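# Two robots load potato net bag into crate on pallet

## Task

Get the entire orange mesh sack of potatoes inside the crate, and have the crate resting on the pallet at the end. The sack may be too heavy for a single robot, so one or both robots may work on it. When finished, open the gripper(s) and back away. Any robot that falls over or is left leaning means failure, and the result only counts if it stays in place without a robot holding it.

## Robot and tools

Robots: two identical Hello Robot Stretch 3 units, r1 and r2. Each has a differential-drive base (0.33 m long, 0.34 m wide, passive omni wheel at the rear), a mast with a lift, and one telescoping arm that sticks out to the robot's RIGHT side. The base cannot slide sideways, so moving the gripper forward or back means driving the base. Turning pivots about the point between the drive wheels, 0.05 m behind the front edge; with the arm in and the wrist folded the swept radius is 0.28 m, and an unfolded level wrist reaches past that.

Frames: the base frame sits on the floor between the drive wheels, x forward, y left, z up. hand_pose is expressed in it, at the spot where closed fingertips meet (with wrist joints at zero its x axis is up, y back toward the mast, z toward the rear). The odometry frame is the base frame at scene start. Each robot reports in its own frames, so relative positions of r1 and r2 come only from images, lidar_m, wrist_depth_mm and head_depth_mm.

execute_actions: argument "actions" is a list holding exactly one action object, or empty (empty just returns state and pictures). The action is keyed by "r1" and/or "r2"; each robot gets its own entry with "base", "joints", and optional "contact_limits". All motions in one action start together. "base" takes one key only: {"translate_m": d}, a relative straight drive in metres from the base's last reported position, positive forward, range -1 to 1; or {"rotate_rad": d}, a relative turn in place, positive counter-clockwise seen from above, range -3.2 to 3.2. "joints" maps joint names to absolute targets: lift_m 0 to 1.1 (arm height on mast); arm_m 0 to 0.52 (extension); wrist_yaw_rad -1.345 to 4.42 (0 along the arm, positive toward the front, 3.0 folded over the base); wrist_pitch_rad -1.57 to 0.451 (0 level, negative tips fingers down); wrist_roll_rad -2.911 to 2.911; gripper_m -0.089 to 0.179 (bigger is wider; the actual fingertip gap is smaller by about 0.007 near closed and 0.025 fully open, and zero under 0.007); head_pan_rad -3.953 to 1.73 (0 ahead, positive left, -1.57 along the arm); head_tilt_rad -1.53 to 0.419 (negative down). "contact_limits": {"arm_m": n}, n a motor effort percent 1 to 100, halts the arm motion (contact_stop) when effort reaches it; lower is softer, but too low halts immediately. "cameras" optionally lists camera names (r1_head_camera, r1_nav_camera, r1_wrist_camera, r2_head_camera, r2_nav_camera, r2_wrist_camera, or "all"); omitted or null gives all, [] gives none. Any unknown key, name or out-of-range number rejects the whole call and nothing moves. Anything you leave out of an action may keep pushing toward its earlier target unseen.

wait: {"seconds": 0 to 10}; commands nothing, then returns state and images. zoom_image: {"camera": name, "region": [x0, y0, x1, y1]} in pixels from the top-left of that camera's latest full image, at most 504 by 504. finished_scene: {"scene": number}; irreversible, and the result says whether the goal was met. Replying with no tool call ends everything.

Result lines: base_status and joint_status tell how each commanded motion ended: "done" (for the base, wheels turned the full amount even if slipping), "off_target" (stopped short, may still push), "contact_stop", "time_out", "torque_fault" (target dropped; arm and lift go slack after contact_stop until commanded again, and a slack lift can sink under load). on_its_own covers uncommanded joints; "held at" is the held target, not the position. motor_effort is percent of maximum, positive toward higher values, bracket = peak; readings carry fixed bias and noise. left_wheel/right_wheel positive means pushing forward. lidar_m: 12 ranges in metres, 30-degree sectors, first straight ahead going counter-clockwise (4th left, 7th behind, 10th right), '-' = nothing; plane 0.17 m above the floor, sees other robots, not clear objects; the mast and a low lift block some sectors. wrist_depth_mm and head_depth_mm: 7x7 grids of median depth from top-left (wrist 45 to 1000, head 280 to 4000, head image sideways). base_odometry is wheel-based, heading -3.142 to 3.142; turned_by_wheels and turned_by_imu are turns since last result; base_tilt in degrees, forward/right positive, with a few degrees of fixed bias.

Gripping: command gripper_m below the object's width to hold; release by going at least 0.02 above the touch value. Neither reading nor "done" confirms a grasp; overly hard squeezes get reduced by a stall guard and heavy items may slide, so resend a different value to re-squeeze.

Speed: base goes up to 0.30 m/s and 1.9 rad/s only with lift_m under 0.30, arm_m under 0.03 and wrist_yaw_rad above 2.54; otherwise 0.10 m/s and 0.63 rad/s.

Avoid: robot-to-robot contact; once bases touch, any further drive presses hard and can end the run. When carrying together, the two bases travel slightly differently (up to 2.5 cm per metre), which strains the hands and can tip a robot. Fold or unfold the wrist only with lift_m 0.32 to 0.95, wrist_pitch_rad -0.4, roll near 0; after folding, lift can go down to 0.25. With yaw below -0.4 keep pitch at -0.5 or lower. Pushing the arm into something rigid with the gripper above about 0.45 m can tip the robot, more so with a raised contact limit or a repeat push. Do not drive while holding or hooking something fixed; if snagged, reverse in small steps, unload the gripper, and drop lift_m to about 0.2 if still leaning. Base, wrist and head have no contact stop; a wrist straining for several seconds shuts off for 10 s. Avoid drops, slams and hard pushes. Robots keep executing their last command while you compose a reply, and loose objects may occasionally get nudged.

Each tool is called as name(argument=value, ...), one argument or row to a line, values as JSON.

## Session

execute_actions(
  actions=[],
)

Scene clock: 0.00 s.
r1.base_odometry: x=+0.000 y=+0.000 heading=+0.000 (m, m, rad; r1's odometry frame)
r1.turned_by_wheels: +0.000 (rad since the last result)
r1.turned_by_imu: +0.000 (rad since the last result)
r1.base_tilt: forward=+0.4 right=-1.6 (deg)
r1.lidar_m: 1.83 1.08 0.94 0.94 1.10 1.09 1.09 1.27 2.21 4.63 4.17 2.09
r1.head_depth_mm: 1737 2586 3402 3419 3413 3037 2058 / 1754 2609 3570 3492 3433 2044 1895 / 1771 2658 3585 3583 3605 3178 2114 / 1792 2691 3345 3488 3601 3137 2081 / 1812 2311 2389 2448 2494 2551 2076 / 1700 1823 1858 1891 1935 1974 1900 / 1479 1494 1518 1534 1570 1581 1618
r1.base_status: not commanded
r1.joint_positions: lift_m=+0.524 arm_m=-0.003 wrist_yaw_rad=+2.859 wrist_pitch_rad=-0.468 wrist_roll_rad=-0.015 gripper_m=+0.037 head_pan_rad=-0.016 head_tilt_rad=+0.017
r1.joint_status: not commanded
r1.motor_effort: left_wheel=+0 right_wheel=+0 lift_m=+22 arm_m=+0 wrist_yaw_rad=+0 wrist_pitch_rad=+4 wrist_roll_rad=+0 gripper_m=+0 head_pan_rad=+0 head_tilt_rad=+2 (%)
r1.hand_pose: x=+0.0396 y=+0.0670 z=+0.5254 quat_wxyz=(+0.259, +0.699, +0.067, +0.663) (m; r1's base frame)
r1.wrist_depth_mm: - 918 913 943 938 906 924 / - - - - - - - / - - - - - - - / - - - - - - - / 984 - - 955 - 978 928 / 801 - - 829 - 790 796 / 713 701 702 702 694 693 706
r2.base_odometry: x=+0.000 y=+0.000 heading=+0.000 (m, m, rad; r2's odometry frame)
r2.turned_by_wheels: +0.000 (rad since the last result)
r2.turned_by_imu: +0.000 (rad since the last result)
r2.base_tilt: forward=-1.3 right=-0.9 (deg)
r2.lidar_m: 1.54 1.10 0.91 0.91 1.02 1.66 2.09 3.56 4.36 3.46 1.85 1.55
r2.head_depth_mm: 1432 1435 1453 1451 1459 1465 1474 / 1454 1466 1475 1469 1479 1484 1505 / 1481 1489 1499 1501 1504 1514 1528 / 1502 1502 1524 1527 1534 1535 1541 / 1530 1538 1540 1547 1556 1561 1575 / 1546 1572 1566 1578 1586 1594 1606 / 1579 1598 1598 1608 1611 1616 1617
r2.base_status: not commanded
r2.joint_positions: lift_m=+0.498 arm_m=+0.000 wrist_yaw_rad=+2.830 wrist_pitch_rad=-0.325 wrist_roll_rad=-0.016 gripper_m=+0.037 head_pan_rad=+0.019 head_tilt_rad=-0.020
r2.joint_status: not commanded
r2.motor_effort: left_wheel=-1 right_wheel=+1 lift_m=+27 arm_m=-1 wrist_yaw_rad=+0 wrist_pitch_rad=+8 wrist_roll_rad=+0 gripper_m=+0 head_pan_rad=-1 head_tilt_rad=+2 (%)
r2.hand_pose: x=+0.0507 y=+0.0789 z=+0.5322 quat_wxyz=(+0.221, +0.701, +0.007, +0.678) (m; r2's base frame)
r2.wrist_depth_mm: - 847 867 895 915 927 969 / - 917 947 965 987 995 - / - 995 - - - - - / - - - - - - - / 952 - - 993 - - - / 803 - 840 819 - 856 839 / 689 - 706 709 694 696 731
pictures: r1_head_camera (sideways: a quarter turn clockwise sets it upright), r1_nav_camera (sideways: a quarter turn counterclockwise sets it upright), r1_wrist_camera, r2_head_camera (sideways: a quarter turn clockwise sets it upright), r2_nav_camera (sideways: a quarter turn counterclockwise sets it upright), r2_wrist_camera
Images, in order (width x height): r1_head_camera 896x504, r1_nav_camera 672x504, r1_wrist_camera 644x364, r2_head_camera 896x504, r2_nav_camera 672x504, r2_wrist_camera 644x364.

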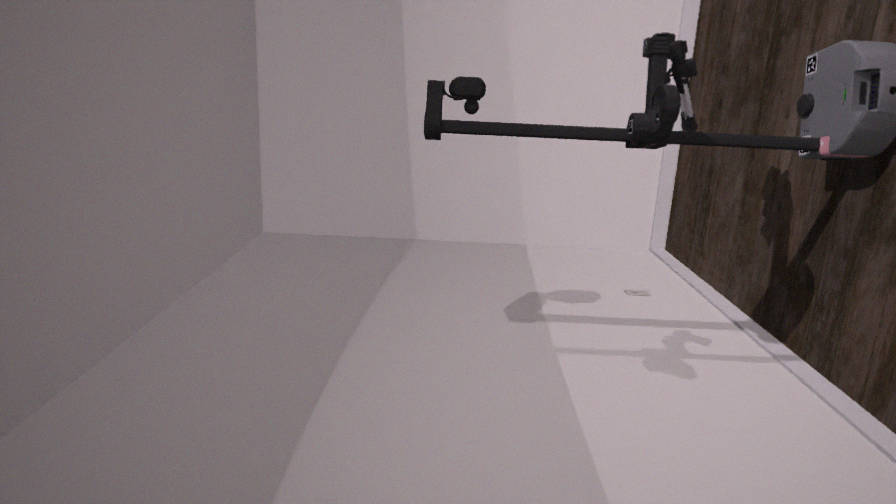

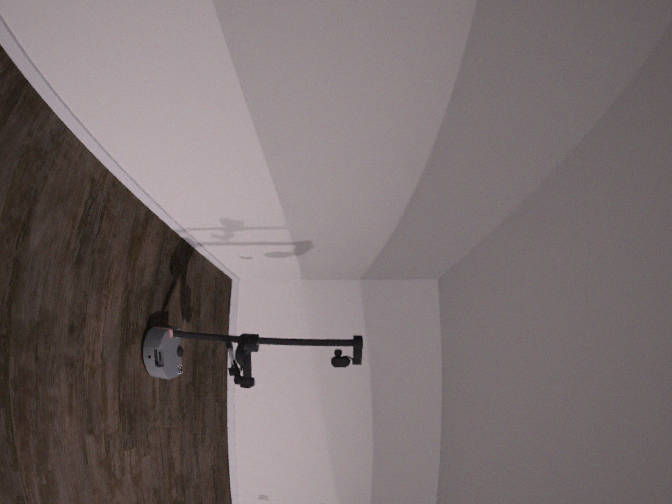

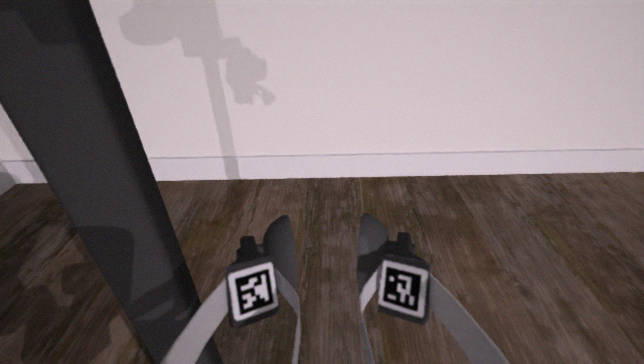

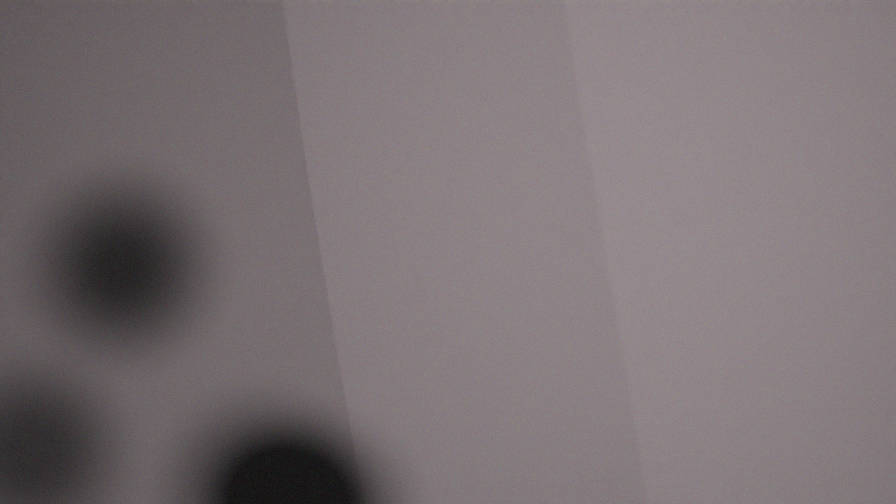

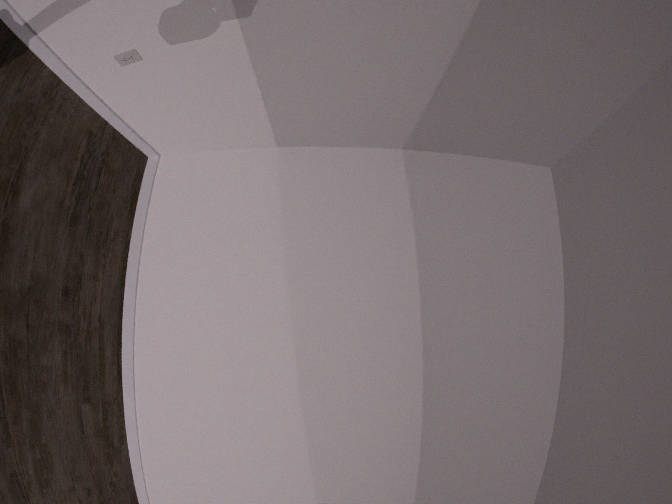

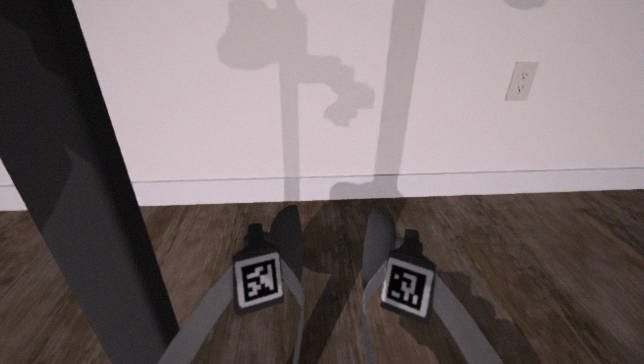

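execute_actions(
  actions=[
    {"r1":{"joints":{"head_pan_rad":-1.6,"head_tilt_rad":-0.4,"lift_m":0.27}},"r2":{"joints":{"head_pan_rad":-2.0,"head_tilt_rad":-0.4,"lift_m":0.27}}},
  ],
  cameras=["r1_head_camera","r1_nav_camera","r2_head_camera","r2_nav_camera"],
)

Scene clock: 3.27 s.
r1.base_odometry: x=+0.000 y=+0.000 heading=+0.000 (m, m, rad; r1's odometry frame)
r1.turned_by_wheels: +0.000 (rad since the last result)
r1.turned_by_imu: +0.000 (rad since the last result)
r1.base_tilt: forward=+0.5 right=-1.6 (deg)
r1.lidar_m: 1.83 1.08 0.94 0.94 1.10 1.08 1.09 1.27 2.21 4.66 4.20 2.09
r1.head_depth_mm: - - - 3318 2249 1682 1357 / - - - 3244 2234 1675 1352 / - - - 3213 2210 1654 1344 / - - - 3174 2175 1668 1341 / - - - 3149 2157 1659 1329 / - - - 3109 2135 1647 1323 / - - - 3095 2114 1625 1311
r1.base_status: not commanded
r1.joint_positions: lift_m=+0.270 arm_m=-0.003 wrist_yaw_rad=+2.859 wrist_pitch_rad=-0.469 wrist_roll_rad=-0.015 gripper_m=+0.037 head_pan_rad=-1.593 head_tilt_rad=-0.395
r1.joint_status: all done
r1.motor_effort: left_wheel=+0(0) right_wheel=+0(0) lift_m=+18(20) arm_m=+0(0) wrist_yaw_rad=+1(2) wrist_pitch_rad=+5(5) wrist_roll_rad=+1(0) gripper_m=+0(1) head_pan_rad=-5(44) head_tilt_rad=-3(34) (%)
r1.hand_pose: x=+0.0395 y=+0.0669 z=+0.2717 quat_wxyz=(+0.259, +0.699, +0.068, +0.663) (m; r1's base frame)
r1.wrist_depth_mm: - 945 971 946 934 946 924 / - - - - - 999 - / - 984 950 948 944 928 925 / 734 737 733 723 709 712 711 / 584 - 582 587 597 570 578 / 491 - - 493 - 482 487 / 453 - - 420 414 418 414
r2.base_odometry: x=+0.000 y=+0.000 heading=+0.000 (m, m, rad; r2's odometry frame)
r2.turned_by_wheels: +0.000 (rad since the last result)
r2.turned_by_imu: +0.001 (rad since the last result)
r2.base_tilt: forward=-1.0 right=-0.9 (deg)
r2.lidar_m: 1.54 1.09 0.91 0.91 1.02 1.67 2.09 3.56 4.33 3.48 1.85 1.55
r2.head_depth_mm: - - - 3445 2343 1809 1457 / - - - 3391 2361 1807 1445 / - - - 3455 2375 1807 1463 / - - - 3501 2403 1814 1458 / - - - 3561 2391 1810 1471 / - - - 3447 2428 1810 1475 / - - - 3521 2404 1827 1477
r2.base_status: not commanded
r2.joint_positions: lift_m=+0.270 arm_m=+0.000 wrist_yaw_rad=+2.830 wrist_pitch_rad=-0.326 wrist_roll_rad=-0.016 gripper_m=+0.037 head_pan_rad=-1.993 head_tilt_rad=-0.395
r2.joint_status: all done
r2.motor_effort: left_wheel=+0(1) right_wheel=+0(0) lift_m=+23(24) arm_m=-1(1) wrist_yaw_rad=+0(0) wrist_pitch_rad=+9(9) wrist_roll_rad=+0(0) gripper_m=+0(0) head_pan_rad=-5(54) head_tilt_rad=-3(23) (%)
r2.hand_pose: x=+0.0507 y=+0.0788 z=+0.3040 quat_wxyz=(+0.222, +0.701, +0.007, +0.677) (m; r2's base frame)
r2.wrist_depth_mm: - 880 884 895 906 948 977 / - 933 932 967 986 - - / - 956 974 - - - - / - 823 792 824 824 834 864 / 605 635 636 658 662 648 667 / 519 - 547 532 - 536 542 / 454 - - 451 458 453 455
pictures: r1_head_camera (sideways: a quarter turn clockwise sets it upright), r1_nav_camera (sideways: a quarter turn counterclockwise sets it upright), r2_head_camera (sideways: a quarter turn clockwise sets it upright), r2_nav_camera (sideways: a quarter turn counterclockwise sets it upright)
Images, in order (width x height): r1_head_camera 896x504, r1_nav_camera 672x504, r2_head_camera 896x504, r2_nav_camera 672x504.

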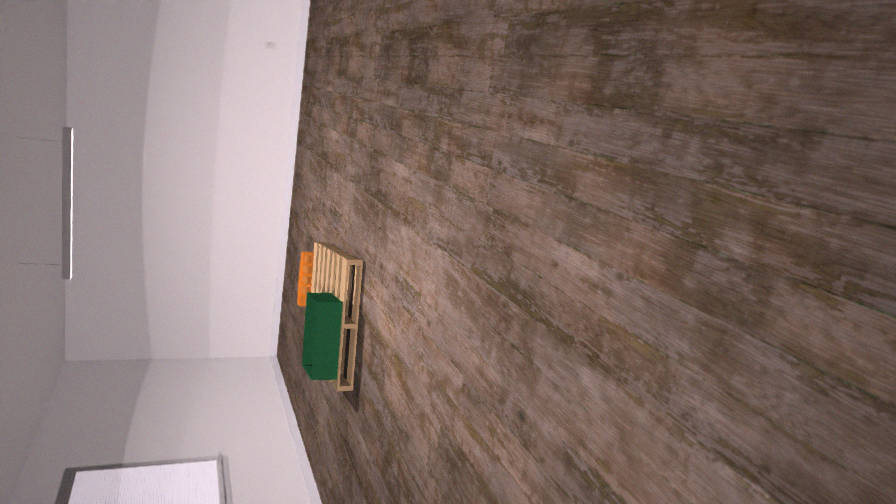

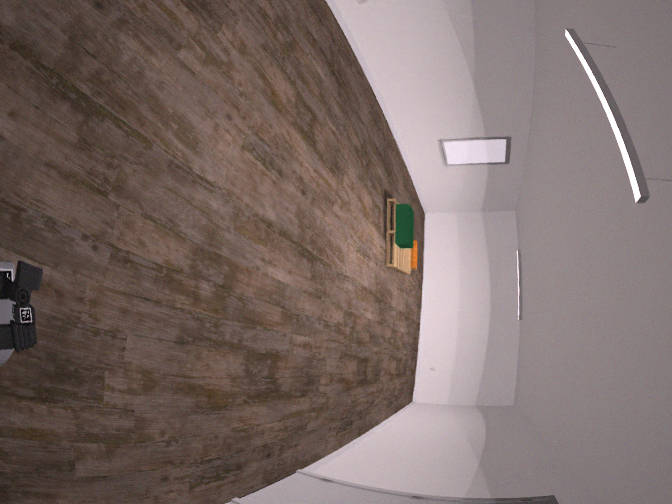

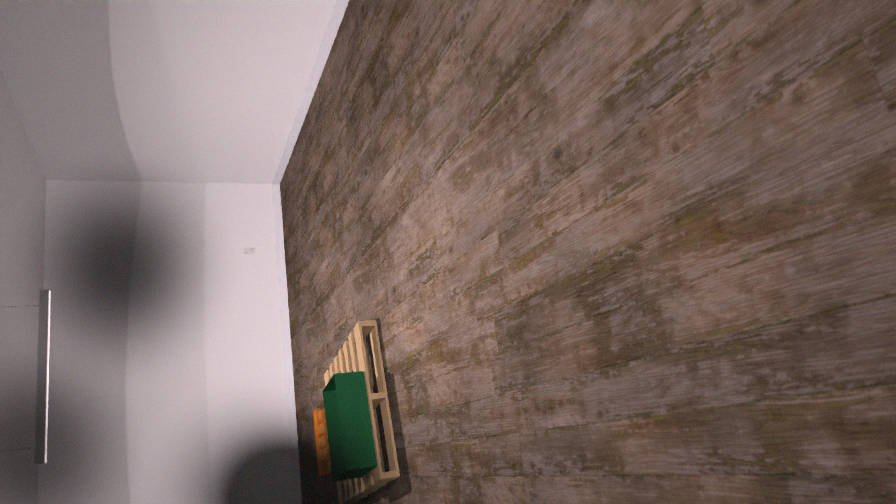

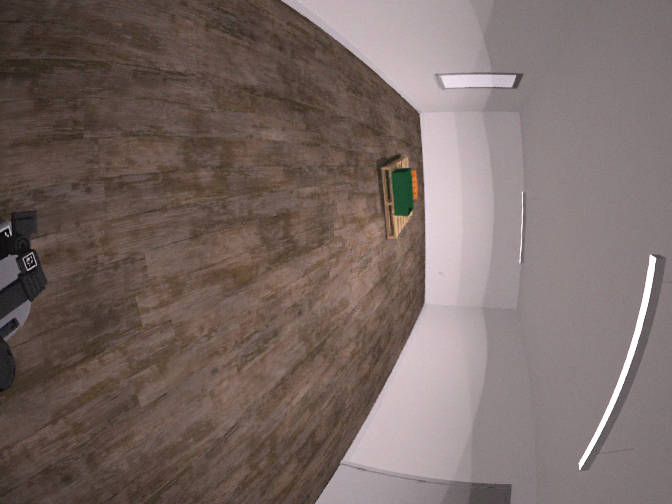

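zoom_image(
  camera="r1_head_camera",
  region=[260, 220, 420, 420],
)

zoom_image(
  camera="r2_head_camera",
  region=[270, 300, 450, 504],
)

Region (260, 220, 420, 420) of r1_head_camera's 896x504 image, scaled by 2.520, with more detail than that image has; it fills the left 403 columns of this view, and the rest is white.

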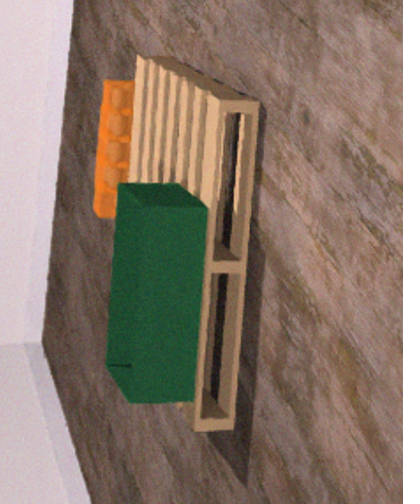

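Region (270, 300, 450, 504) of r2_head_camera's 896x504 image, scaled by 2.471, with more detail than that image has; it fills the left 445 columns of this view, and the rest is white.

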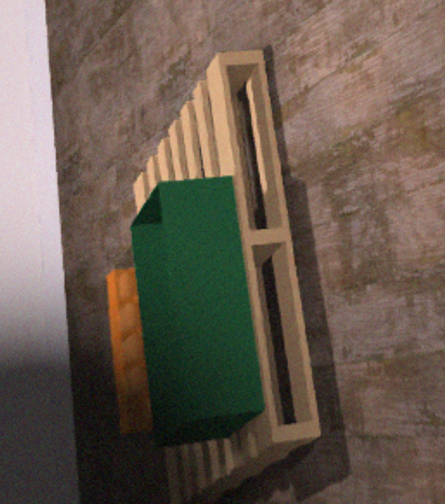

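execute_actions(
  actions=[
    {"r1":{"base":{"rotate_rad":1.43},"joints":{"head_pan_rad":-2.9,"head_tilt_rad":-0.5}},"r2":{"base":{"rotate_rad":-1.5},"joints":{"head_pan_rad":-0.3,"head_tilt_rad":-0.5}}},
  ],
  cameras=[],
)

execute_actions(
  actions=[
    {"r1":{"base":{"translate_m":-1.0}},"r2":{"base":{"translate_m":1.0}}},
  ],
  cameras=[],
)

execute_actions(
  actions=[
    {"r1":{"base":{"translate_m":-1.0}},"r2":{"base":{"translate_m":1.0}}},
  ],
  cameras=[],
)

execute_actions(
  actions=[
    {"r1":{"base":{"translate_m":-1.0},"joints":{"head_pan_rad":-2.8,"head_tilt_rad":-0.6}},"r2":{"base":{"translate_m":1.0},"joints":{"head_pan_rad":-0.45,"head_tilt_rad":-0.6}}},
  ],
  cameras=["r1_head_camera","r1_nav_camera","r2_head_camera","r2_nav_camera"],
)

Scene clock: 6.53 s.
r1.base_odometry: x=+0.000 y=+0.000 heading=+1.430 (m, m, rad; r1's odometry frame)
r1.turned_by_wheels: +1.430 (rad since the last result)
r1.turned_by_imu: +1.440 (rad since the last result)
r1.base_tilt: forward=+0.4 right=-1.6 (deg)
r1.lidar_m: 0.94 1.03 1.09 1.09 1.19 1.84 4.61 4.56 3.69 2.09 1.18 0.95
r1.head_depth_mm: - - - 2701 1947 1535 1272 / - - - 2668 1940 1526 1261 / - - - 2651 1926 1517 1259 / - - - 2603 1916 1502 1248 / - - - 2600 1904 1503 1246 / - - 3987 2566 1880 1496 1242 / - - 3812 2493 1878 1476 1233
r1.base_status: done
r1.joint_positions: lift_m=+0.270 arm_m=-0.003 wrist_yaw_rad=+2.859 wrist_pitch_rad=-0.469 wrist_roll_rad=-0.015 gripper_m=+0.037 head_pan_rad=-2.893 head_tilt_rad=-0.495
r1.joint_status: all done
r1.motor_effort: left_wheel=-6(13) right_wheel=+5(13) lift_m=+18(17) arm_m=+0(0) wrist_yaw_rad=+1(1) wrist_pitch_rad=+6(4) wrist_roll_rad=+0(0) gripper_m=+0(0) head_pan_rad=-4(45) head_tilt_rad=-3(18) (%)
r1.hand_pose: x=+0.0395 y=+0.0669 z=+0.2717 quat_wxyz=(+0.259, +0.699, +0.068, +0.663) (m; r1's base frame)
r1.wrist_depth_mm: - - - - - - - / - - - - - - 987 / - 976 954 937 930 914 909 / 738 712 725 727 710 699 692 / 591 - 589 585 596 568 577 / 497 - - 490 - 480 478 / 454 - - 419 420 414 410
r2.base_odometry: x=+0.000 y=+0.000 heading=-1.500 (m, m, rad; r2's odometry frame)
r2.turned_by_wheels: -1.500 (rad since the last result)
r2.turned_by_imu: -1.484 (rad since the last result)
r2.base_tilt: forward=-1.3 right=-1.0 (deg)
r2.lidar_m: 3.03 1.78 1.54 1.54 1.05 0.91 0.91 1.06 1.86 2.10 3.74 4.28
r2.head_depth_mm: - - - 2775 2031 1643 1359 / - - - 2775 2042 1638 1353 / - - - 2807 2050 1630 1355 / - - - 2772 2052 1640 1362 / - - - 2811 2045 1635 1363 / - - - 2824 2067 1640 1358 / - - - 2807 2073 1649 1367
r2.base_status: done
r2.joint_positions: lift_m=+0.270 arm_m=+0.000 wrist_yaw_rad=+2.830 wrist_pitch_rad=-0.326 wrist_roll_rad=-0.016 gripper_m=+0.037 head_pan_rad=-0.307 head_tilt_rad=-0.495
r2.joint_status: all done
r2.motor_effort: left_wheel=+6(15) right_wheel=-5(9) lift_m=+23(23) arm_m=-1(1) wrist_yaw_rad=+0(0) wrist_pitch_rad=+9(9) wrist_roll_rad=+0(0) gripper_m=+0(0) head_pan_rad=+4(55) head_tilt_rad=-3(15) (%)
r2.hand_pose: x=+0.0507 y=+0.0788 z=+0.3040 quat_wxyz=(+0.222, +0.701, +0.007, +0.677) (m; r2's base frame)
r2.wrist_depth_mm: - - - - - - - / - - - - - - - / - - - - - - - / - 788 827 834 830 838 825 / 596 641 646 651 670 640 673 / 521 - 550 528 - 544 543 / 449 - - 446 449 460 454
pictures: none
No camera images: the call's "cameras" was empty. Leave "cameras" out to get every camera's image.

Scene clock: 11.53 s.
r1.base_odometry: x=-0.141 y=-0.990 heading=+1.429 (m, m, rad; r1's odometry frame)
r1.turned_by_wheels: +0.000 (rad since the last result)
r1.turned_by_imu: -0.006 (rad since the last result)
r1.base_tilt: forward=+0.5 right=-1.6 (deg)
r1.lidar_m: 1.94 1.54 1.24 1.23 1.32 2.06 3.86 3.66 3.54 2.22 2.43 1.96
r1.head_depth_mm: - - - 2702 1963 1526 1263 / - - - 2671 1964 1521 1266 / - - - 2618 1930 1519 1258 / - - 3692 2604 1916 1507 1253 / - - 3716 2587 1900 1500 1244 / - - 3952 2535 1884 1499 1237 / - - 3877 2512 1884 1487 1232
r1.base_status: done
r1.joint_positions: lift_m=+0.270 arm_m=-0.003 wrist_yaw_rad=+2.859 wrist_pitch_rad=-0.469 wrist_roll_rad=-0.015 gripper_m=+0.037 head_pan_rad=-2.893 head_tilt_rad=-0.495
r1.joint_status: not commanded
r1.motor_effort: left_wheel=-5(17) right_wheel=+5(8) lift_m=+18(18) arm_m=+0(0) wrist_yaw_rad=+1(1) wrist_pitch_rad=+5(5) wrist_roll_rad=+0(1) gripper_m=+0(0) head_pan_rad=-4(3) head_tilt_rad=-3(3) (%)
r1.hand_pose: x=+0.0395 y=+0.0668 z=+0.2717 quat_wxyz=(+0.259, +0.699, +0.068, +0.663) (m; r1's base frame)
r1.wrist_depth_mm: - - - - - - - / - - - - - - - / - 962 980 951 922 909 893 / 742 727 743 708 713 718 703 / 590 - 584 587 597 568 577 / 499 - - 490 - 482 478 / 453 - - 422 417 416 412
r2.base_odometry: x=+0.071 y=-0.997 heading=-1.499 (m, m, rad; r2's odometry frame)
r2.turned_by_wheels: +0.000 (rad since the last result)
r2.turned_by_imu: +0.001 (rad since the last result)
r2.base_tilt: forward=-1.2 right=-0.8 (deg)
r2.lidar_m: 2.52 1.47 1.27 1.27 1.48 1.87 1.87 2.19 3.48 2.22 4.04 3.34
r2.head_depth_mm: - - - 2768 2055 1622 1354 / - - - 2765 2065 1636 1352 / - - 3780 2785 2041 1626 1357 / - - 3645 2792 2067 1635 1361 / - - - 2811 2066 1638 1353 / - - - 2813 2065 1649 1358 / - - - 2818 2081 1639 1360
r2.base_status: done
r2.joint_positions: lift_m=+0.270 arm_m=+0.000 wrist_yaw_rad=+2.830 wrist_pitch_rad=-0.326 wrist_roll_rad=-0.016 gripper_m=+0.037 head_pan_rad=-0.307 head_tilt_rad=-0.495
r2.joint_status: not commanded
r2.motor_effort: left_wheel=+5(16) right_wheel=-4(9) lift_m=+23(24) arm_m=-1(1) wrist_yaw_rad=+0(0) wrist_pitch_rad=+9(10) wrist_roll_rad=+0(0) gripper_m=+0(0) head_pan_rad=+4(3) head_tilt_rad=-3(2) (%)
r2.hand_pose: x=+0.0507 y=+0.0787 z=+0.3039 quat_wxyz=(+0.222, +0.701, +0.007, +0.677) (m; r2's base frame)
r2.wrist_depth_mm: - - - - - - - / - - - - - - - / - - - - - - - / - 798 819 822 809 851 852 / 599 643 629 648 676 649 654 / 519 - 544 525 - 537 536 / 454 - - 448 451 456 451
pictures: none
No camera images: the call's "cameras" was empty. Leave "cameras" out to get every camera's image.

Scene clock: 16.53 s.
r1.base_odometry: x=-0.282 y=-1.980 heading=+1.429 (m, m, rad; r1's odometry frame)
r1.turned_by_wheels: +0.000 (rad since the last result)
r1.turned_by_imu: -0.006 (rad since the last result)
r1.base_tilt: forward=+0.5 right=-1.5 (deg)
r1.lidar_m: 2.93 1.72 1.36 1.35 1.49 2.27 5.72 2.72 3.40 2.35 3.64 2.96
r1.head_depth_mm: - - - 2677 1973 1545 1277 / - - - 2666 1955 1529 1264 / - - - 2616 1927 1523 1254 / - - 3800 2582 1917 1509 1247 / - - 3237 2569 1904 1498 1241 / - - 3241 2562 1879 1491 1236 / - - 3856 2542 1872 1480 1230
r1.base_status: done
r1.joint_positions: lift_m=+0.270 arm_m=-0.003 wrist_yaw_rad=+2.859 wrist_pitch_rad=-0.469 wrist_roll_rad=-0.015 gripper_m=+0.037 head_pan_rad=-2.893 head_tilt_rad=-0.495
r1.joint_status: not commanded
r1.motor_effort: left_wheel=-5(15) right_wheel=+4(9) lift_m=+18(18) arm_m=+0(1) wrist_yaw_rad=+1(1) wrist_pitch_rad=+5(5) wrist_roll_rad=+0(0) gripper_m=+0(0) head_pan_rad=-4(4) head_tilt_rad=-3(3) (%)
r1.hand_pose: x=+0.0395 y=+0.0668 z=+0.2716 quat_wxyz=(+0.260, +0.699, +0.068, +0.663) (m; r1's base frame)
r1.wrist_depth_mm: - - - - - - - / - - - - - - - / - 942 956 958 930 905 899 / 738 732 713 738 698 715 718 / 592 - 578 578 598 575 583 / 499 - - 494 - 489 470 / 452 - - 416 419 413 413
r2.base_odometry: x=+0.143 y=-1.995 heading=-1.499 (m, m, rad; r2's odometry frame)
r2.turned_by_wheels: +0.000 (rad since the last result)
r2.turned_by_imu: +0.001 (rad since the last result)
r2.base_tilt: forward=-1.1 right=-0.8 (deg)
r2.lidar_m: 1.99 1.16 1.01 1.00 1.17 2.06 2.84 3.28 3.72 2.35 4.34 2.42
r2.head_depth_mm: - - - 2793 2042 1635 1350 / - - 3875 2703 2036 1618 1354 / - - - 2657 2064 1630 1357 / - - - 2796 2055 1652 1363 / - - - 2780 2063 1654 1350 / - - - 2796 2069 1638 1357 / - - - 2811 2076 1647 1365
r2.base_status: done
r2.joint_positions: lift_m=+0.270 arm_m=+0.000 wrist_yaw_rad=+2.830 wrist_pitch_rad=-0.327 wrist_roll_rad=-0.016 gripper_m=+0.037 head_pan_rad=-0.307 head_tilt_rad=-0.495
r2.joint_status: not commanded
r2.motor_effort: left_wheel=+6(15) right_wheel=-5(8) lift_m=+23(23) arm_m=-1(1) wrist_yaw_rad=+0(0) wrist_pitch_rad=+9(9) wrist_roll_rad=+0(0) gripper_m=+0(1) head_pan_rad=+4(4) head_tilt_rad=-2(2) (%)
r2.hand_pose: x=+0.0507 y=+0.0787 z=+0.3039 quat_wxyz=(+0.222, +0.701, +0.007, +0.677) (m; r2's base frame)
r2.wrist_depth_mm: - 955 954 - 986 961 984 / - - - - - - - / - - - - - - - / - 805 802 805 819 829 853 / 598 629 640 646 676 660 644 / 520 - 542 530 - 537 530 / 456 - - 454 457 455 452
pictures: none
No camera images: the call's "cameras" was empty. Leave "cameras" out to get every camera's image.

Scene clock: 21.53 s.
r1.base_odometry: x=-0.423 y=-2.970 heading=+1.429 (m, m, rad; r1's odometry frame)
r1.turned_by_wheels: +0.000 (rad since the last result)
r1.turned_by_imu: -0.006 (rad since the last result)
r1.base_tilt: forward=+0.3 right=-1.6 (deg)
r1.lidar_m: 3.90 1.87 1.52 1.50 1.63 2.47 4.78 1.82 2.12 2.49 3.49 3.96
r1.head_depth_mm: 3941 - 3252 2279 1745 1423 1204 / - - 3226 2243 1751 1419 1193 / - - 3193 2269 1722 1417 1186 / - - 2960 2171 1717 1400 1186 / - - 2826 2091 1716 1399 1185 / - - 2456 2065 1685 1386 1175 / 3739 3943 2461 2115 1699 1384 1173
r1.base_status: done
r1.joint_positions: lift_m=+0.270 arm_m=-0.003 wrist_yaw_rad=+2.859 wrist_pitch_rad=-0.469 wrist_roll_rad=-0.015 gripper_m=+0.037 head_pan_rad=-2.807 head_tilt_rad=-0.593
r1.joint_status: all done
r1.motor_effort: left_wheel=-4(14) right_wheel=+3(6) lift_m=+18(18) arm_m=+0(0) wrist_yaw_rad=+0(0) wrist_pitch_rad=+5(5) wrist_roll_rad=+0(0) gripper_m=+0(0) head_pan_rad=+4(16) head_tilt_rad=-4(17) (%)
r1.hand_pose: x=+0.0395 y=+0.0668 z=+0.2716 quat_wxyz=(+0.260, +0.699, +0.068, +0.663) (m; r1's base frame)
r1.wrist_depth_mm: - - - - - - - / - - - - - - - / - 972 942 943 942 911 914 / 729 743 714 734 701 702 708 / 606 - 584 567 595 569 562 / 500 - - 490 - 480 478 / 455 - - 422 417 419 417
r2.base_odometry: x=+0.215 y=-2.992 heading=-1.499 (m, m, rad; r2's odometry frame)
r2.turned_by_wheels: +0.000 (rad since the last result)
r2.turned_by_imu: +0.001 (rad since the last result)
r2.base_tilt: forward=-1.1 right=-0.9 (deg)
r2.lidar_m: 1.45 0.85 0.74 0.74 0.86 1.51 3.79 4.44 4.01 2.49 1.64 1.59
r2.head_depth_mm: - - 3269 2001 1839 1504 1274 / - - 3064 1925 1846 1498 1273 / - - 2947 2081 1835 1502 1272 / - - 3271 2322 1836 1513 1279 / - - 3280 2341 1830 1518 1278 / - - 3312 2345 1849 1508 1279 / - - 3297 2370 1852 1518 1280
r2.base_status: done
r2.joint_positions: lift_m=+0.270 arm_m=+0.000 wrist_yaw_rad=+2.830 wrist_pitch_rad=-0.327 wrist_roll_rad=-0.016 gripper_m=+0.037 head_pan_rad=-0.443 head_tilt_rad=-0.593
r2.joint_status: all done
r2.motor_effort: left_wheel=+6(15) right_wheel=-5(8) lift_m=+23(24) arm_m=-1(1) wrist_yaw_rad=+0(0) wrist_pitch_rad=+9(9) wrist_roll_rad=+0(0) gripper_m=+0(0) head_pan_rad=-5(25) head_tilt_rad=-3(12) (%)
r2.hand_pose: x=+0.0507 y=+0.0787 z=+0.3039 quat_wxyz=(+0.222, +0.701, +0.008, +0.677) (m; r2's base frame)
r2.wrist_depth_mm: - 701 715 733 718 730 751 / - 769 772 800 786 814 802 / - 833 847 855 857 874 861 / - 796 805 796 810 823 869 / 604 637 641 639 677 651 658 / 515 - 534 530 - 539 536 / 461 - - 449 449 460 452
pictures: r1_head_camera (sideways: a quarter turn clockwise sets it upright), r1_nav_camera (sideways: a quarter turn counterclockwise sets it upright), r2_head_camera (sideways: a quarter turn clockwise sets it upright), r2_nav_camera (sideways: a quarter turn counterclockwise sets it upright)
Images, in order (width x height): r1_head_camera 896x504, r1_nav_camera 672x504, r2_head_camera 896x504, r2_nav_camera 672x504.

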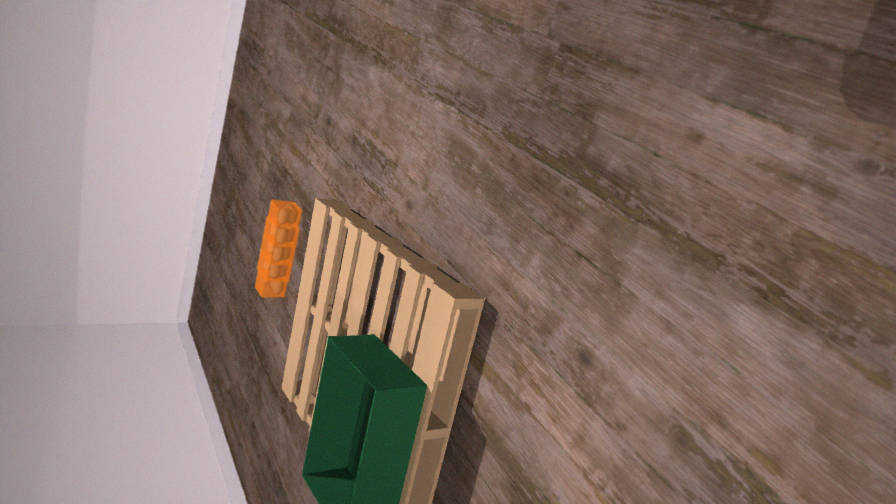

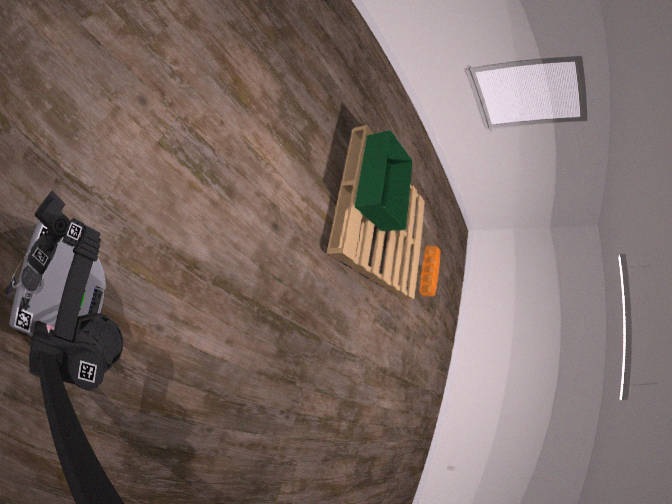

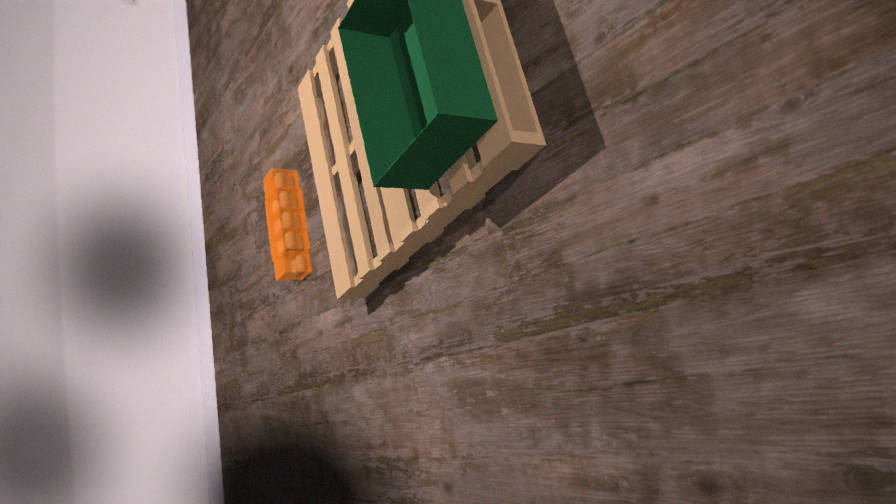

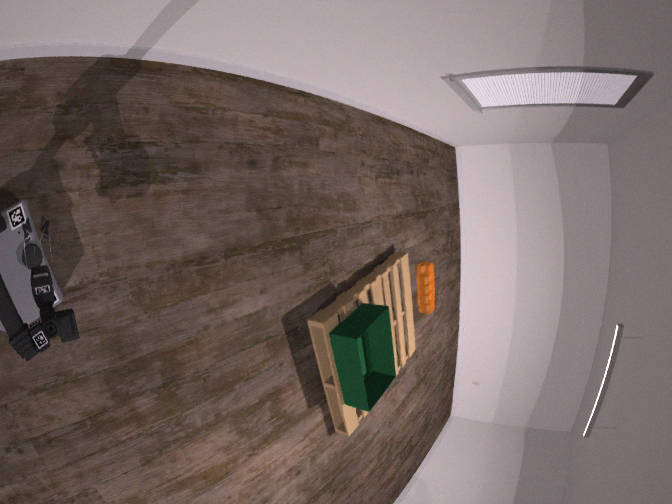

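zoom_image(
  camera="r2_head_camera",
  region=[240, 0, 580, 340],
)

zoom_image(
  camera="r1_head_camera",
  region=[230, 180, 530, 504],
)

Region (240, 0, 580, 340) of r2_head_camera's 896x504 image, scaled by 1.482, with more detail than that image has.

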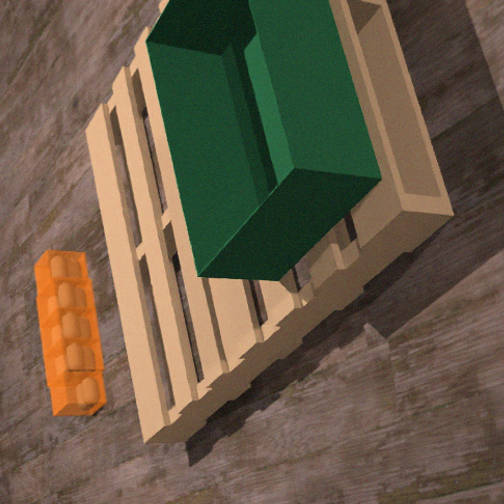

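Region (230, 180, 530, 504) of r1_head_camera's 896x504 image, scaled by 1.556, with more detail than that image has; it fills the left 467 columns of this view, and the rest is white.

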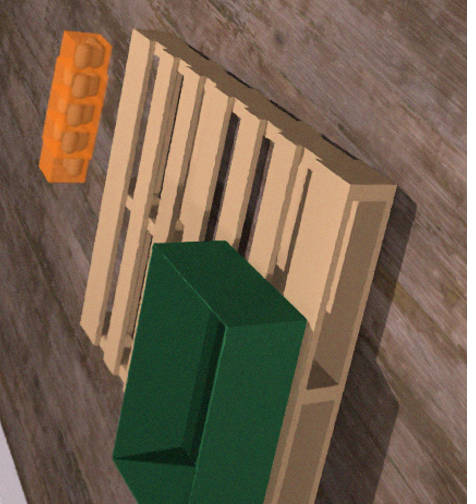

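execute_actions(
  actions=[
    {"r1":{"base":{"rotate_rad":0.15}},"r2":{"base":{"rotate_rad":-0.29}}},
  ],
  cameras=[],
)

execute_actions(
  actions=[
    {"r1":{"base":{"translate_m":-1.0}},"r2":{"base":{"translate_m":1.0}}},
  ],
  cameras=[],
)

execute_actions(
  actions=[
    {"r1":{"base":{"translate_m":-1.0},"joints":{"head_pan_rad":-2.6,"head_tilt_rad":-0.95}},"r2":{"base":{"translate_m":1.0},"joints":{"head_pan_rad":-0.6,"head_tilt_rad":-0.95}}},
  ],
  cameras=["r1_head_camera","r1_nav_camera","r2_head_camera","r2_nav_camera"],
)

Scene clock: 24.97 s.
r1.base_odometry: x=-0.423 y=-2.970 heading=+1.579 (m, m, rad; r1's odometry frame)
r1.turned_by_wheels: +0.150 (rad since the last result)
r1.turned_by_imu: +0.151 (rad since the last result)
r1.base_tilt: forward=+0.4 right=-1.6 (deg)
r1.lidar_m: 2.92 1.70 1.50 1.50 1.75 3.10 4.78 1.82 3.24 2.48 3.78 3.91
r1.head_depth_mm: - - 3280 2265 1754 1428 1205 / - - 3201 2247 1743 1426 1195 / - - 2954 2195 1732 1415 1184 / - - 2846 2110 1722 1397 1188 / - - 2510 2102 1713 1395 1183 / 3561 3901 2501 2190 1705 1395 1174 / 3257 3523 3019 2172 1687 1385 1165
r1.base_status: done
r1.joint_positions: lift_m=+0.270 arm_m=-0.003 wrist_yaw_rad=+2.859 wrist_pitch_rad=-0.469 wrist_roll_rad=-0.015 gripper_m=+0.037 head_pan_rad=-2.807 head_tilt_rad=-0.593
r1.joint_status: not commanded
r1.motor_effort: left_wheel=-6(15) right_wheel=+5(11) lift_m=+18(18) arm_m=-1(0) wrist_yaw_rad=+1(1) wrist_pitch_rad=+5(6) wrist_roll_rad=+0(0) gripper_m=+0(1) head_pan_rad=+3(4) head_tilt_rad=-4(3) (%)
r1.hand_pose: x=+0.0395 y=+0.0668 z=+0.2716 quat_wxyz=(+0.260, +0.699, +0.068, +0.663) (m; r1's base frame)
r1.wrist_depth_mm: - - - - - - - / - - - - - - - / - 959 939 918 933 899 881 / 745 735 732 717 718 695 709 / 586 - 592 583 589 570 567 / 500 - - 483 - 484 476 / 455 - - 417 420 418 418
r2.base_odometry: x=+0.215 y=-2.992 heading=-1.789 (m, m, rad; r2's odometry frame)
r2.turned_by_wheels: -0.290 (rad since the last result)
r2.turned_by_imu: -0.286 (rad since the last result)
r2.base_tilt: forward=-1.0 right=-0.8 (deg)
r2.lidar_m: 3.08 1.07 0.77 0.74 0.76 1.02 2.71 3.91 4.17 2.49 4.15 1.59
r2.head_depth_mm: - - 3243 2354 1829 1495 1281 / - - 3258 2284 1852 1505 1277 / - - 3278 2147 1832 1503 1279 / - - 3019 2035 1851 1508 1282 / - - 3131 2018 1844 1505 1276 / - - 3307 2245 1845 1502 1281 / - - 3310 2408 1835 1522 1281
r2.base_status: done
r2.joint_positions: lift_m=+0.270 arm_m=+0.000 wrist_yaw_rad=+2.830 wrist_pitch_rad=-0.327 wrist_roll_rad=-0.016 gripper_m=+0.037 head_pan_rad=-0.443 head_tilt_rad=-0.593
r2.joint_status: not commanded
r2.motor_effort: left_wheel=+5(14) right_wheel=-4(10) lift_m=+23(22) arm_m=-1(2) wrist_yaw_rad=+0(0) wrist_pitch_rad=+9(9) wrist_roll_rad=+0(0) gripper_m=+0(0) head_pan_rad=-5(5) head_tilt_rad=-3(3) (%)
r2.hand_pose: x=+0.0507 y=+0.0787 z=+0.3039 quat_wxyz=(+0.222, +0.701, +0.008, +0.677) (m; r2's base frame)
r2.wrist_depth_mm: - 652 693 764 826 894 - / - 699 770 818 914 - - / - 760 822 893 970 - - / - 806 822 820 820 822 850 / 602 634 642 642 679 644 656 / 517 - 544 523 - 533 542 / 456 - - 450 452 455 458
pictures: none
No camera images: the call's "cameras" was empty. Leave "cameras" out to get every camera's image.

Scene clock: 29.97 s.
r1.base_odometry: x=-0.415 y=-3.970 heading=+1.579 (m, m, rad; r1's odometry frame)
r1.turned_by_wheels: +0.000 (rad since the last result)
r1.turned_by_imu: -0.006 (rad since the last result)
r1.base_tilt: forward=+0.5 right=-1.8 (deg)
r1.lidar_m: 3.46 2.04 1.77 1.77 2.06 3.62 3.81 1.09 1.01 2.19 3.47 4.87
r1.head_depth_mm: 3278 3563 3244 2288 1752 1422 1196 / 3506 3782 3195 2266 1747 1423 1199 / 3721 - 3156 2125 1736 1412 1191 / - - 3140 2106 1661 1411 1187 / 3680 - 3099 2064 1590 1361 1176 / 3291 3571 3078 2056 1550 1291 1170 / 2996 3221 3002 1965 1423 1316 1174
r1.base_status: done
r1.joint_positions: lift_m=+0.270 arm_m=-0.003 wrist_yaw_rad=+2.859 wrist_pitch_rad=-0.469 wrist_roll_rad=-0.015 gripper_m=+0.037 head_pan_rad=-2.807 head_tilt_rad=-0.593
r1.joint_status: not commanded
r1.motor_effort: left_wheel=-5(15) right_wheel=+4(7) lift_m=+18(18) arm_m=+0(0) wrist_yaw_rad=+1(1) wrist_pitch_rad=+5(5) wrist_roll_rad=+1(1) gripper_m=+0(0) head_pan_rad=+4(4) head_tilt_rad=-3(4) (%)
r1.hand_pose: x=+0.0395 y=+0.0668 z=+0.2716 quat_wxyz=(+0.260, +0.699, +0.068, +0.663) (m; r1's base frame)
r1.wrist_depth_mm: - - - - - - - / - - - - - - - / - 974 965 941 932 916 893 / 735 734 719 703 702 716 712 / 592 - 595 574 597 578 562 / 500 - - 489 - 483 476 / 452 - - 418 414 419 415
r2.base_odometry: x=-0.001 y=-3.969 heading=-1.788 (m, m, rad; r2's odometry frame)
r2.turned_by_wheels: +0.000 (rad since the last result)
r2.turned_by_imu: +0.001 (rad since the last result)
r2.base_tilt: forward=-1.1 right=-0.9 (deg)
r2.lidar_m: 3.17 1.10 0.79 0.76 0.78 1.05 2.77 4.94 4.17 2.20 0.82 0.93
r2.head_depth_mm: - - 3268 2220 1619 1238 1203 / - - 3224 2191 1550 1308 1248 / - - 3248 2211 1667 1413 1270 / - - 3295 2168 1709 1489 1271 / 3855 - 3257 2366 1728 1505 1276 / 3617 3977 3268 2360 1831 1513 1276 / 3524 3755 3260 2361 1857 1508 1285
r2.base_status: done
r2.joint_positions: lift_m=+0.270 arm_m=+0.000 wrist_yaw_rad=+2.830 wrist_pitch_rad=-0.327 wrist_roll_rad=-0.016 gripper_m=+0.037 head_pan_rad=-0.443 head_tilt_rad=-0.594
r2.joint_status: not commanded
r2.motor_effort: left_wheel=+6(16) right_wheel=-5(8) lift_m=+23(23) arm_m=-1(1) wrist_yaw_rad=+1(0) wrist_pitch_rad=+9(9) wrist_roll_rad=+0(0) gripper_m=+0(1) head_pan_rad=-5(5) head_tilt_rad=-3(3) (%)
r2.hand_pose: x=+0.0507 y=+0.0787 z=+0.3039 quat_wxyz=(+0.222, +0.701, +0.008, +0.677) (m; r2's base frame)
r2.wrist_depth_mm: - 667 721 789 860 926 - / - 730 783 861 928 - - / - 761 812 929 992 - - / - 800 821 811 834 820 840 / 589 642 628 662 690 658 668 / 509 - 543 534 - 530 542 / 453 - - 451 441 462 447
pictures: none
No camera images: the call's "cameras" was empty. Leave "cameras" out to get every camera's image.

Scene clock: 34.97 s.
r1.base_odometry: x=-0.408 y=-4.970 heading=+1.578 (m, m, rad; r1's odometry frame)
r1.turned_by_wheels: +0.000 (rad since the last result)
r1.turned_by_imu: -0.006 (rad since the last result)
r1.base_tilt: forward=+0.5 right=-1.6 (deg)
r1.lidar_m: 4.03 2.36 2.04 2.03 2.37 2.87 2.87 3.12 2.71 0.74 0.80 5.48
r1.head_depth_mm: 2731 2218 1846 1580 1370 1216 1111 / 2759 2195 1824 1565 1369 1226 - / 2744 2180 1779 1562 1357 1226 - / 2723 2173 1802 1428 1344 1226 - / 2706 2160 1809 1452 1290 1220 - / 2613 2155 1788 1448 1259 1160 1043 / 2464 2145 1662 1442 1270 1142 1065
r1.base_status: done
r1.joint_positions: lift_m=+0.270 arm_m=-0.003 wrist_yaw_rad=+2.859 wrist_pitch_rad=-0.469 wrist_roll_rad=-0.015 gripper_m=+0.037 head_pan_rad=-2.607 head_tilt_rad=-0.938
r1.joint_status: all done
r1.motor_effort: left_wheel=-4(14) right_wheel=+4(7) lift_m=+18(18) arm_m=+0(1) wrist_yaw_rad=+1(1) wrist_pitch_rad=+6(5) wrist_roll_rad=+0(0) gripper_m=+0(0) head_pan_rad=+3(24) head_tilt_rad=-7(34) (%)
r1.hand_pose: x=+0.0395 y=+0.0668 z=+0.2716 quat_wxyz=(+0.260, +0.699, +0.068, +0.663) (m; r1's base frame)
r1.wrist_depth_mm: - - - - - - - / - - - - - - - / - 956 972 936 907 948 898 / 721 725 713 732 720 723 707 / 597 - 581 577 588 588 575 / 505 - - 484 - 481 479 / 449 - - 421 417 416 413
r2.base_odometry: x=-0.217 y=-4.945 heading=-1.788 (m, m, rad; r2's odometry frame)
r2.turned_by_wheels: +0.000 (rad since the last result)
r2.turned_by_imu: +0.001 (rad since the last result)
r2.base_tilt: forward=-1.1 right=-0.8 (deg)
r2.lidar_m: 2.95 1.12 0.81 0.78 0.80 1.08 2.83 5.78 0.65 0.68 4.10 3.09
r2.head_depth_mm: 2776 2230 1719 1484 1312 1195 1131 / 2713 2240 1877 1518 1328 1218 1148 / 2767 2213 1862 1457 1317 1253 1155 / 2757 2199 1822 1600 1343 1254 1133 / 2758 2203 1776 1601 1400 1256 1129 / 2707 2188 1855 1593 1404 1251 1128 / 2709 2207 1849 1593 1405 1248 1127
r2.base_status: done
r2.joint_positions: lift_m=+0.270 arm_m=+0.000 wrist_yaw_rad=+2.830 wrist_pitch_rad=-0.327 wrist_roll_rad=-0.016 gripper_m=+0.037 head_pan_rad=-0.593 head_tilt_rad=-0.939
r2.joint_status: all done
r2.motor_effort: left_wheel=+6(14) right_wheel=-5(9) lift_m=+23(23) arm_m=-1(1) wrist_yaw_rad=+0(0) wrist_pitch_rad=+9(9) wrist_roll_rad=+0(0) gripper_m=+0(1) head_pan_rad=-5(29) head_tilt_rad=-5(27) (%)
r2.hand_pose: x=+0.0507 y=+0.0787 z=+0.3039 quat_wxyz=(+0.222, +0.701, +0.008, +0.677) (m; r2's base frame)
r2.wrist_depth_mm: - 698 738 795 859 963 - / - 737 789 857 974 - - / - 814 844 953 - - - / - 802 803 807 827 831 829 / 602 641 636 643 666 642 657 / 519 - 538 530 - 542 553 / 454 - - 447 445 458 454
pictures: r1_head_camera (sideways: a quarter turn clockwise sets it upright), r1_nav_camera (sideways: a quarter turn counterclockwise sets it upright), r2_head_camera (sideways: a quarter turn clockwise sets it upright), r2_nav_camera (sideways: a quarter turn counterclockwise sets it upright)
Images, in order (width x height): r1_head_camera 896x504, r1_nav_camera 672x504, r2_head_camera 896x504, r2_nav_camera 672x504.

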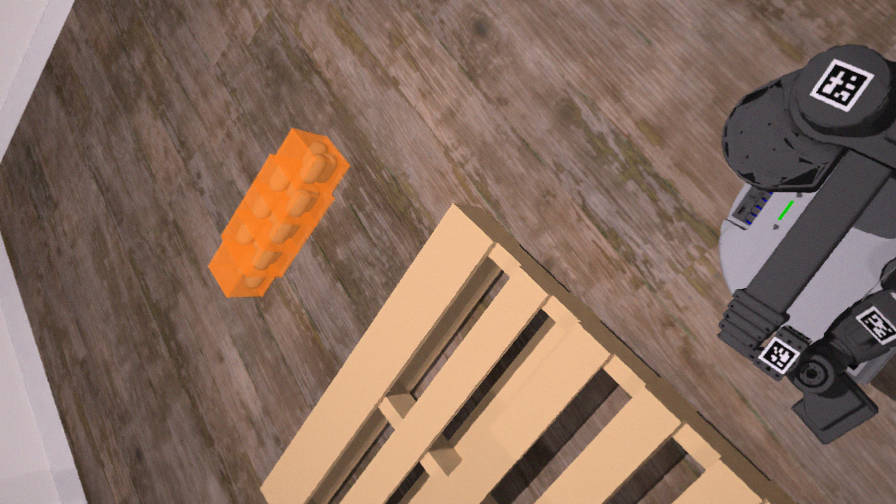

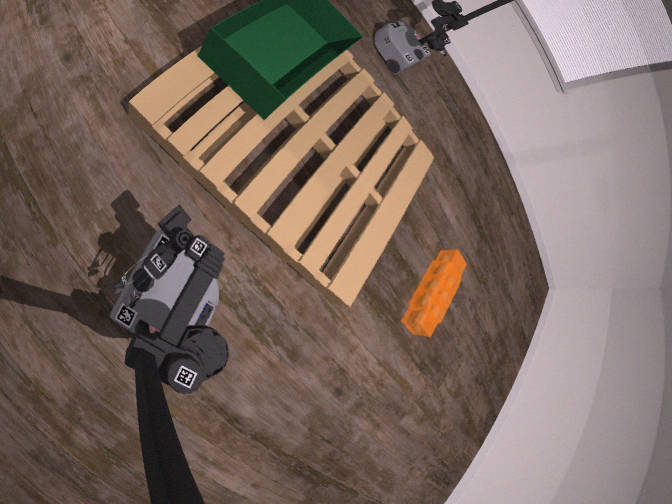

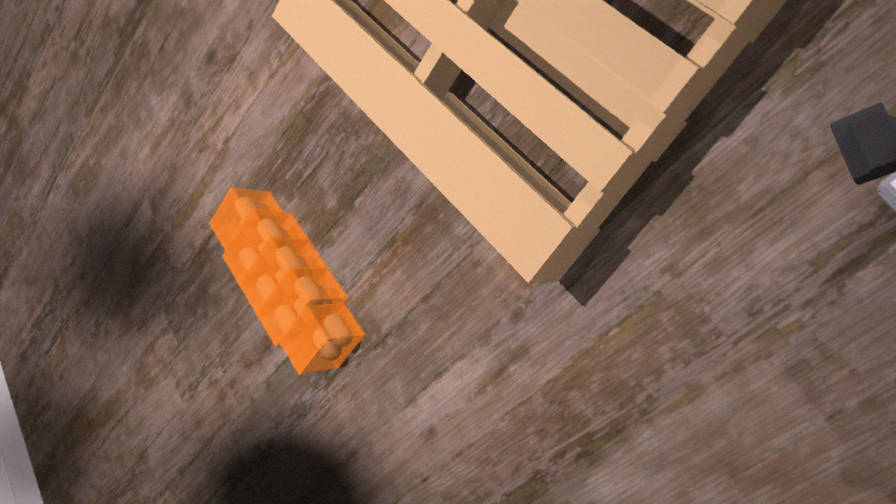

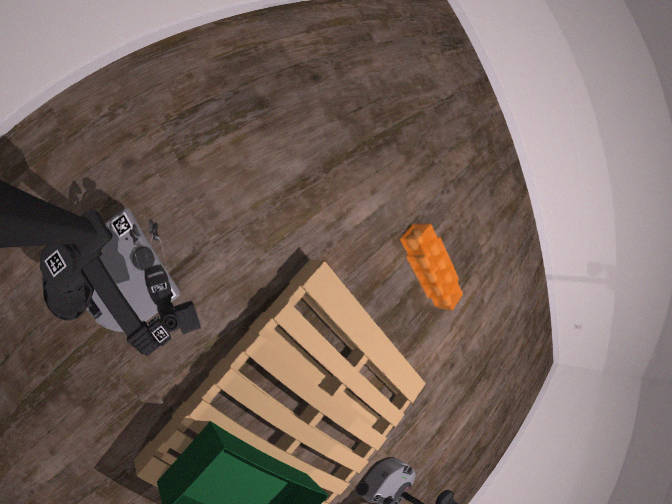

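zoom_image(
  camera="r1_head_camera",
  region=[430, 180, 896, 504],
)

zoom_image(
  camera="r1_head_camera",
  region=[180, 110, 380, 310],
)

zoom_image(
  camera="r2_head_camera",
  region=[190, 180, 390, 380],
)

Region (430, 180, 896, 504) of r1_head_camera's 896x504 image, scaled by 1.082, with more detail than that image has; it fills the top 350 rows of this view, and the rest is white.

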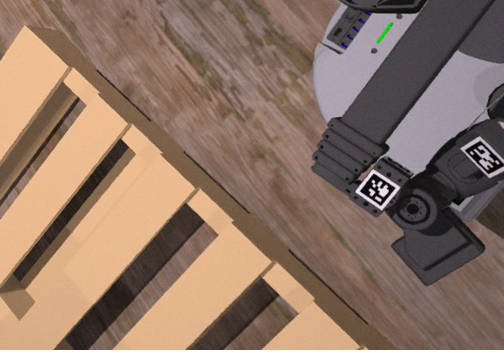

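Region (180, 110, 380, 310) of r1_head_camera's 896x504 image, scaled by 2.520, with more detail than that image has.

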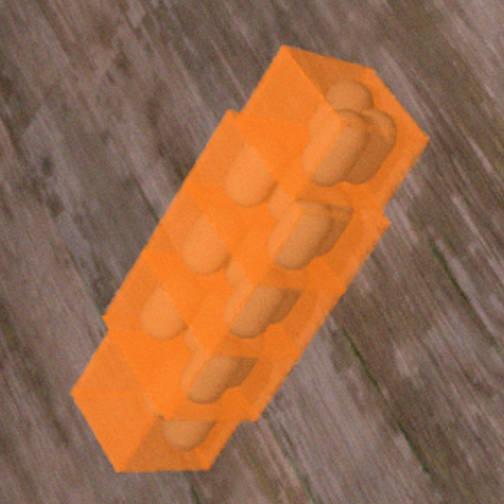

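Region (190, 180, 390, 380) of r2_head_camera's 896x504 image, scaled by 2.520, with more detail than that image has.

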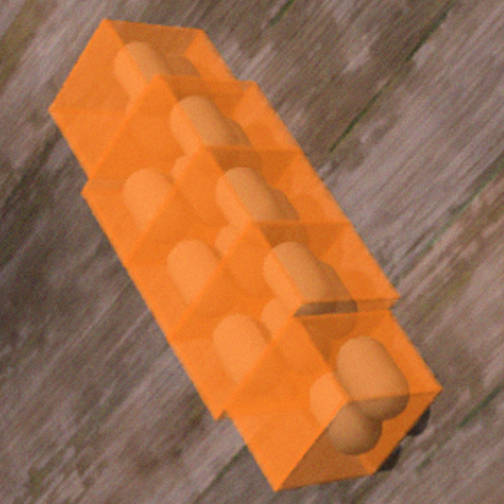

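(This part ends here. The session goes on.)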